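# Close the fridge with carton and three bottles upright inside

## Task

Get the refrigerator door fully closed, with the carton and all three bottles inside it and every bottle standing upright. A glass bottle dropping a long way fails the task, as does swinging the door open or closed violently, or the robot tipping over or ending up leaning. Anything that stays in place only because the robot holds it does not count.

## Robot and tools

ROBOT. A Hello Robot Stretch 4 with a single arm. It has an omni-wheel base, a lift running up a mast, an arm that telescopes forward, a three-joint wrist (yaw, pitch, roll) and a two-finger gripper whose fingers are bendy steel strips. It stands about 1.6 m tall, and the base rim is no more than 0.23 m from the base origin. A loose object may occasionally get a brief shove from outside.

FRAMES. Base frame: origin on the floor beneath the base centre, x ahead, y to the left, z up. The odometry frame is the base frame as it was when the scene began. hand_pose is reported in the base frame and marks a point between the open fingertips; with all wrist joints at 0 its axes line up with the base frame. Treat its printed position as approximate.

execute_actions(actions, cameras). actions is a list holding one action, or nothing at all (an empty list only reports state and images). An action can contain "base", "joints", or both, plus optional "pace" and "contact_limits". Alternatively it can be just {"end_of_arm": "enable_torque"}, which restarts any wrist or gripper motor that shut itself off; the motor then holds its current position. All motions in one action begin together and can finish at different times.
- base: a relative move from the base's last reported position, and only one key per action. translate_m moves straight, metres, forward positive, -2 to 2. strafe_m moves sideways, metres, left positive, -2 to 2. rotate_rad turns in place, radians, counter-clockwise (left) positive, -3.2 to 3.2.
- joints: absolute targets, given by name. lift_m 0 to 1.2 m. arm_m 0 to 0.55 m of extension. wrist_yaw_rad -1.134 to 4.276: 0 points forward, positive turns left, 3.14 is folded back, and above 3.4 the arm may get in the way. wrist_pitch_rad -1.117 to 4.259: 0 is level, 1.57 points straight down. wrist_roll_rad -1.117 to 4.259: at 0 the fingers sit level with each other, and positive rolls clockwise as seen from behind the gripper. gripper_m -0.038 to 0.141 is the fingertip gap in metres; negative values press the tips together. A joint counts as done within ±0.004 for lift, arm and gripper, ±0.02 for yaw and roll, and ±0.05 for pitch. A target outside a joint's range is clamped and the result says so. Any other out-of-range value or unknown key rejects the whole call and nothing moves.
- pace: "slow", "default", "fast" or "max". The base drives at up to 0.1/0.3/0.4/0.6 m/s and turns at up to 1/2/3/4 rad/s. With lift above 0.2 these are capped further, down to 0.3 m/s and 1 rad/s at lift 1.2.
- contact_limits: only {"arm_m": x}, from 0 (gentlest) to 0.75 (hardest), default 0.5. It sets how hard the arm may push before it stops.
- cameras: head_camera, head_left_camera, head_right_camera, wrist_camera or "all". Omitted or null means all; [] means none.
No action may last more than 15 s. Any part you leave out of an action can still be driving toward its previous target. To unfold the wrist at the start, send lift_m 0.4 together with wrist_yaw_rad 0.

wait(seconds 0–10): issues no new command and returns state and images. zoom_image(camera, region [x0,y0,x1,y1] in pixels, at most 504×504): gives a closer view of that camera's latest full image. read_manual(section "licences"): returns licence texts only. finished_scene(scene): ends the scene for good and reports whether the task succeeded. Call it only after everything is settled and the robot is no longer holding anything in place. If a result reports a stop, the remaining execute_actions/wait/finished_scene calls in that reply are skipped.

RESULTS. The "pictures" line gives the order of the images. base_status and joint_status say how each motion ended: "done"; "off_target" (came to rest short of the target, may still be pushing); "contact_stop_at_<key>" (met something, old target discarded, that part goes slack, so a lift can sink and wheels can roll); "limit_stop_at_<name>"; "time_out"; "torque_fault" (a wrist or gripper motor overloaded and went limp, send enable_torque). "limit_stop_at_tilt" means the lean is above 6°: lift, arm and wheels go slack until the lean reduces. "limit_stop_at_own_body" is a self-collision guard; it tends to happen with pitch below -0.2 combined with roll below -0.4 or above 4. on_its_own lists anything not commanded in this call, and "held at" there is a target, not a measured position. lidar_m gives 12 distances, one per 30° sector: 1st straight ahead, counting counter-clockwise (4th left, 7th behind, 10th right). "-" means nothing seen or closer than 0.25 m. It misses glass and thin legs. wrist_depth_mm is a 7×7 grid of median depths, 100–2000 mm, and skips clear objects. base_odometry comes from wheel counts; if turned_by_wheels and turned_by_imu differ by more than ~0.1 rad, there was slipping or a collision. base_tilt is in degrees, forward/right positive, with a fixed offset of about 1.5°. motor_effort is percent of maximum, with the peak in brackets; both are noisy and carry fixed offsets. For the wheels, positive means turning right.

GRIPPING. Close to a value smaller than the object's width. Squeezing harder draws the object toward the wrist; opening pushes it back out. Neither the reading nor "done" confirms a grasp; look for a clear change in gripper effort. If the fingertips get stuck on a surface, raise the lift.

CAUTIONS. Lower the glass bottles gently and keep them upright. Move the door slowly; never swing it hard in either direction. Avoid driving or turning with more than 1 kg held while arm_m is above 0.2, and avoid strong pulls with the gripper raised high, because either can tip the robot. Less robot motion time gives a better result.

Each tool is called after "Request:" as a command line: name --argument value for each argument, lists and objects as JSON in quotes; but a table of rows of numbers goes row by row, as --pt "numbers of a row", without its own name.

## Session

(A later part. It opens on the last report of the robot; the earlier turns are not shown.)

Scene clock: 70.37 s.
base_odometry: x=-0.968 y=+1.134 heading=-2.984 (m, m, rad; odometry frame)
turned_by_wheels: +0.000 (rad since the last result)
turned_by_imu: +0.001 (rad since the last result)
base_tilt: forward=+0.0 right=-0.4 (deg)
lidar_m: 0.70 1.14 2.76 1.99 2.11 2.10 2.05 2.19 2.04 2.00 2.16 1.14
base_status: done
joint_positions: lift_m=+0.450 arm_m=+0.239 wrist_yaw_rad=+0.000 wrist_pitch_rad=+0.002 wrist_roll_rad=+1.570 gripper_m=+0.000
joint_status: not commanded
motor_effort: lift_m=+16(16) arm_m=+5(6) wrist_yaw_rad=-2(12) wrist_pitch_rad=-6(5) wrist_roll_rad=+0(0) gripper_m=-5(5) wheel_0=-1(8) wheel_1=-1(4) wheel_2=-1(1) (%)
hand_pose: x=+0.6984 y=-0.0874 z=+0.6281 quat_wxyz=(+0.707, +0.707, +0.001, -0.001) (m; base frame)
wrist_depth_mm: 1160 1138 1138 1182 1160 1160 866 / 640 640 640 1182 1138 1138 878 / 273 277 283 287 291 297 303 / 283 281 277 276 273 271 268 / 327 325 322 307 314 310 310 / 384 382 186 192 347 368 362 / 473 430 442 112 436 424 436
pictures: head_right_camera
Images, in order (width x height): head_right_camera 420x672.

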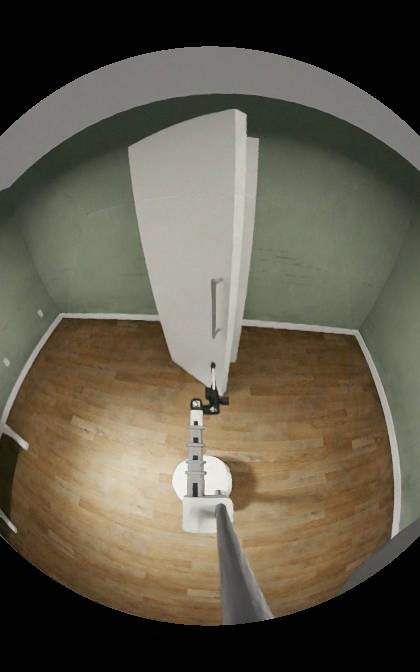

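Request:
execute_actions --actions '[{"base":{"translate_m":0.2},"pace":"slow"}]' --cameras '["head_right_camera"]'

Request:
execute_actions --actions '[{"base":{"rotate_rad":-0.13},"pace":"slow"}]' --cameras '["head_right_camera"]'

Scene clock: 74.10 s.
base_odometry: x=-1.165 y=+1.103 heading=-2.984 (m, m, rad; odometry frame)
turned_by_wheels: +0.000 (rad since the last result)
turned_by_imu: +0.000 (rad since the last result)
base_tilt: forward=+0.0 right=-0.4 (deg)
lidar_m: 0.86 0.94 2.44 2.00 2.11 2.28 2.25 2.42 2.06 2.02 1.92 0.83
base_status: done
joint_positions: lift_m=+0.450 arm_m=+0.239 wrist_yaw_rad=+0.000 wrist_pitch_rad=+0.002 wrist_roll_rad=+1.570 gripper_m=+0.000
joint_status: not commanded
motor_effort: lift_m=+16(16) arm_m=+6(6) wrist_yaw_rad=+0(22) wrist_pitch_rad=-4(5) wrist_roll_rad=-2(2) gripper_m=-5(5) wheel_0=+1(1) wheel_1=+0(3) wheel_2=-2(5) (%)
hand_pose: x=+0.6984 y=-0.0875 z=+0.6281 quat_wxyz=(+0.707, +0.707, +0.001, -0.001) (m; base frame)
wrist_depth_mm: 379 382 382 382 382 960 820 / 387 387 387 387 389 389 384 / 397 394 394 397 397 394 392 / 402 404 404 407 404 402 399 / 410 413 410 410 410 413 410 / 421 418 185 193 415 421 418 / 430 421 427 111 427 424 430
pictures: head_right_camera
Images, in order (width x height): head_right_camera 420x672.

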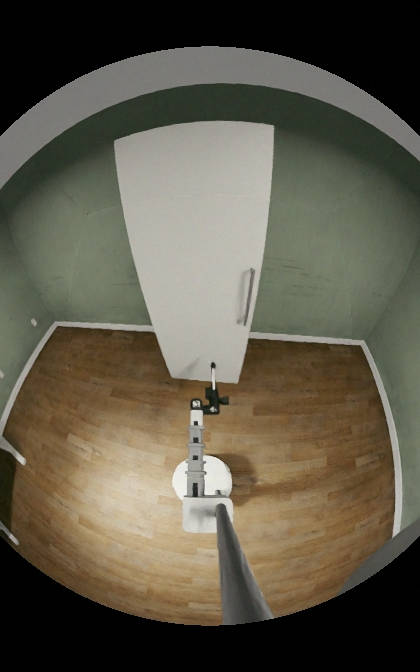

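Scene clock: 75.10 s.
base_odometry: x=-1.165 y=+1.103 heading=-3.114 (m, m, rad; odometry frame)
turned_by_wheels: -0.130 (rad since the last result)
turned_by_imu: -0.128 (rad since the last result)
base_tilt: forward=+0.0 right=-0.4 (deg)
lidar_m: 0.84 0.88 2.11 2.00 2.00 2.36 2.23 2.31 2.12 2.03 2.10 1.57
base_status: done
joint_positions: lift_m=+0.450 arm_m=+0.239 wrist_yaw_rad=+0.000 wrist_pitch_rad=+0.002 wrist_roll_rad=+1.570 gripper_m=+0.000
joint_status: not commanded
motor_effort: lift_m=+16(16) arm_m=+5(5) wrist_yaw_rad=-1(2) wrist_pitch_rad=-6(4) wrist_roll_rad=-1(1) gripper_m=-6(4) wheel_0=+1(2) wheel_1=+2(4) wheel_2=+1(5) (%)
hand_pose: x=+0.6984 y=-0.0874 z=+0.6281 quat_wxyz=(+0.707, +0.707, +0.001, -0.001) (m; base frame)
wrist_depth_mm: 1025 1042 1042 1025 1025 1025 891 / 1042 1025 1042 1025 1025 1042 891 / 407 413 415 413 1025 1025 809 / 413 413 410 413 413 415 415 / 413 413 415 415 418 415 418 / 413 413 185 192 415 413 418 / 413 413 415 111 415 415 415
pictures: head_right_camera
Images, in order (width x height): head_right_camera 420x672.

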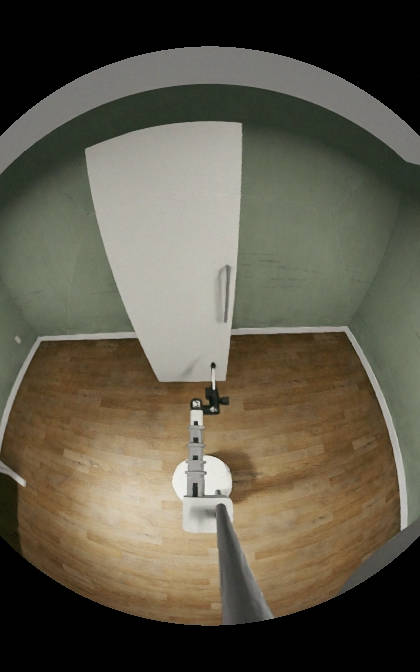

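The door appears to have closed; a light push will confirm it.

Request:
execute_actions --actions '[{"joints":{"arm_m":0.435},"pace":"slow","contact_limits":{"arm_m":0.15}}]' --cameras '[]'

Scene clock: 78.30 s.
base_odometry: x=-1.165 y=+1.103 heading=-3.114 (m, m, rad; odometry frame)
turned_by_wheels: +0.000 (rad since the last result)
turned_by_imu: +0.000 (rad since the last result)
base_tilt: forward=-0.1 right=-0.4 (deg)
lidar_m: 0.83 0.90 2.10 2.01 2.02 2.33 2.24 2.31 2.13 2.02 2.09 1.56
base_status: not commanded
joint_positions: lift_m=+0.450 arm_m=+0.422 wrist_yaw_rad=-0.004 wrist_pitch_rad=+0.002 wrist_roll_rad=+1.570 gripper_m=+0.000
joint_status: arm_m contact_stop (moved +0.183 of +0.196)
on_its_own: arm_m is slack since a contact_stop (your +0.435 is given up)
motor_effort: lift_m=+16(16) arm_m=+0(14) wrist_yaw_rad=+12(16) wrist_pitch_rad=-5(7) wrist_roll_rad=+0(2) gripper_m=-4(5) wheel_0=+6(6) wheel_1=+4(4) wheel_2=-7(7) (%)
contact_limits: arm_m 0.15
hand_pose: x=+0.8814 y=-0.0885 z=+0.6282 quat_wxyz=(+0.707, +0.707, -0.001, -0.002) (m; base frame)
wrist_depth_mm: 854 854 866 866 854 854 831 / 233 842 854 854 866 854 842 / 232 233 233 234 233 235 235 / 232 232 233 233 233 234 235 / 232 233 234 232 235 234 236 / 233 233 185 202 233 234 234 / 233 232 232 112 234 233 234
pictures: none
No camera images: the call's "cameras" was empty. Leave "cameras" out to get every camera's image.

Request:
execute_actions --actions '[{"joints":{"arm_m":0.35}}]' --cameras '[]'

Request:
finished_scene --scene 2

Scene clock: 79.80 s.
base_odometry: x=-1.165 y=+1.103 heading=-3.114 (m, m, rad; odometry frame)
turned_by_wheels: +0.000 (rad since the last result)
turned_by_imu: +0.000 (rad since the last result)
base_tilt: forward=+0.0 right=-0.4 (deg)
lidar_m: 0.83 0.91 2.11 2.00 2.01 2.36 2.23 2.30 2.11 2.01 2.11 1.55
base_status: not commanded
joint_positions: lift_m=+0.450 arm_m=+0.351 wrist_yaw_rad=+0.000 wrist_pitch_rad=+0.002 wrist_roll_rad=+1.570 gripper_m=+0.000
joint_status: all done
motor_effort: lift_m=+16(16) arm_m=-5(7) wrist_yaw_rad=+3(10) wrist_pitch_rad=-7(7) wrist_roll_rad=+0(1) gripper_m=-6(4) wheel_0=+2(6) wheel_1=+2(4) wheel_2=+0(6) (%)
hand_pose: x=+0.8104 y=-0.0875 z=+0.6280 quat_wxyz=(+0.707, +0.707, +0.001, -0.001) (m; base frame)
wrist_depth_mm: 917 917 917 946 917 931 891 / 931 917 931 917 931 931 891 / 303 303 303 301 303 304 304 / 301 303 303 303 303 303 304 / 303 301 303 301 306 304 303 / 301 303 186 192 304 303 304 / 301 301 301 111 304 303 304
pictures: none
No camera images: the call's "cameras" was empty. Leave "cameras" out to get every camera's image.

The scene is finished: the task was done.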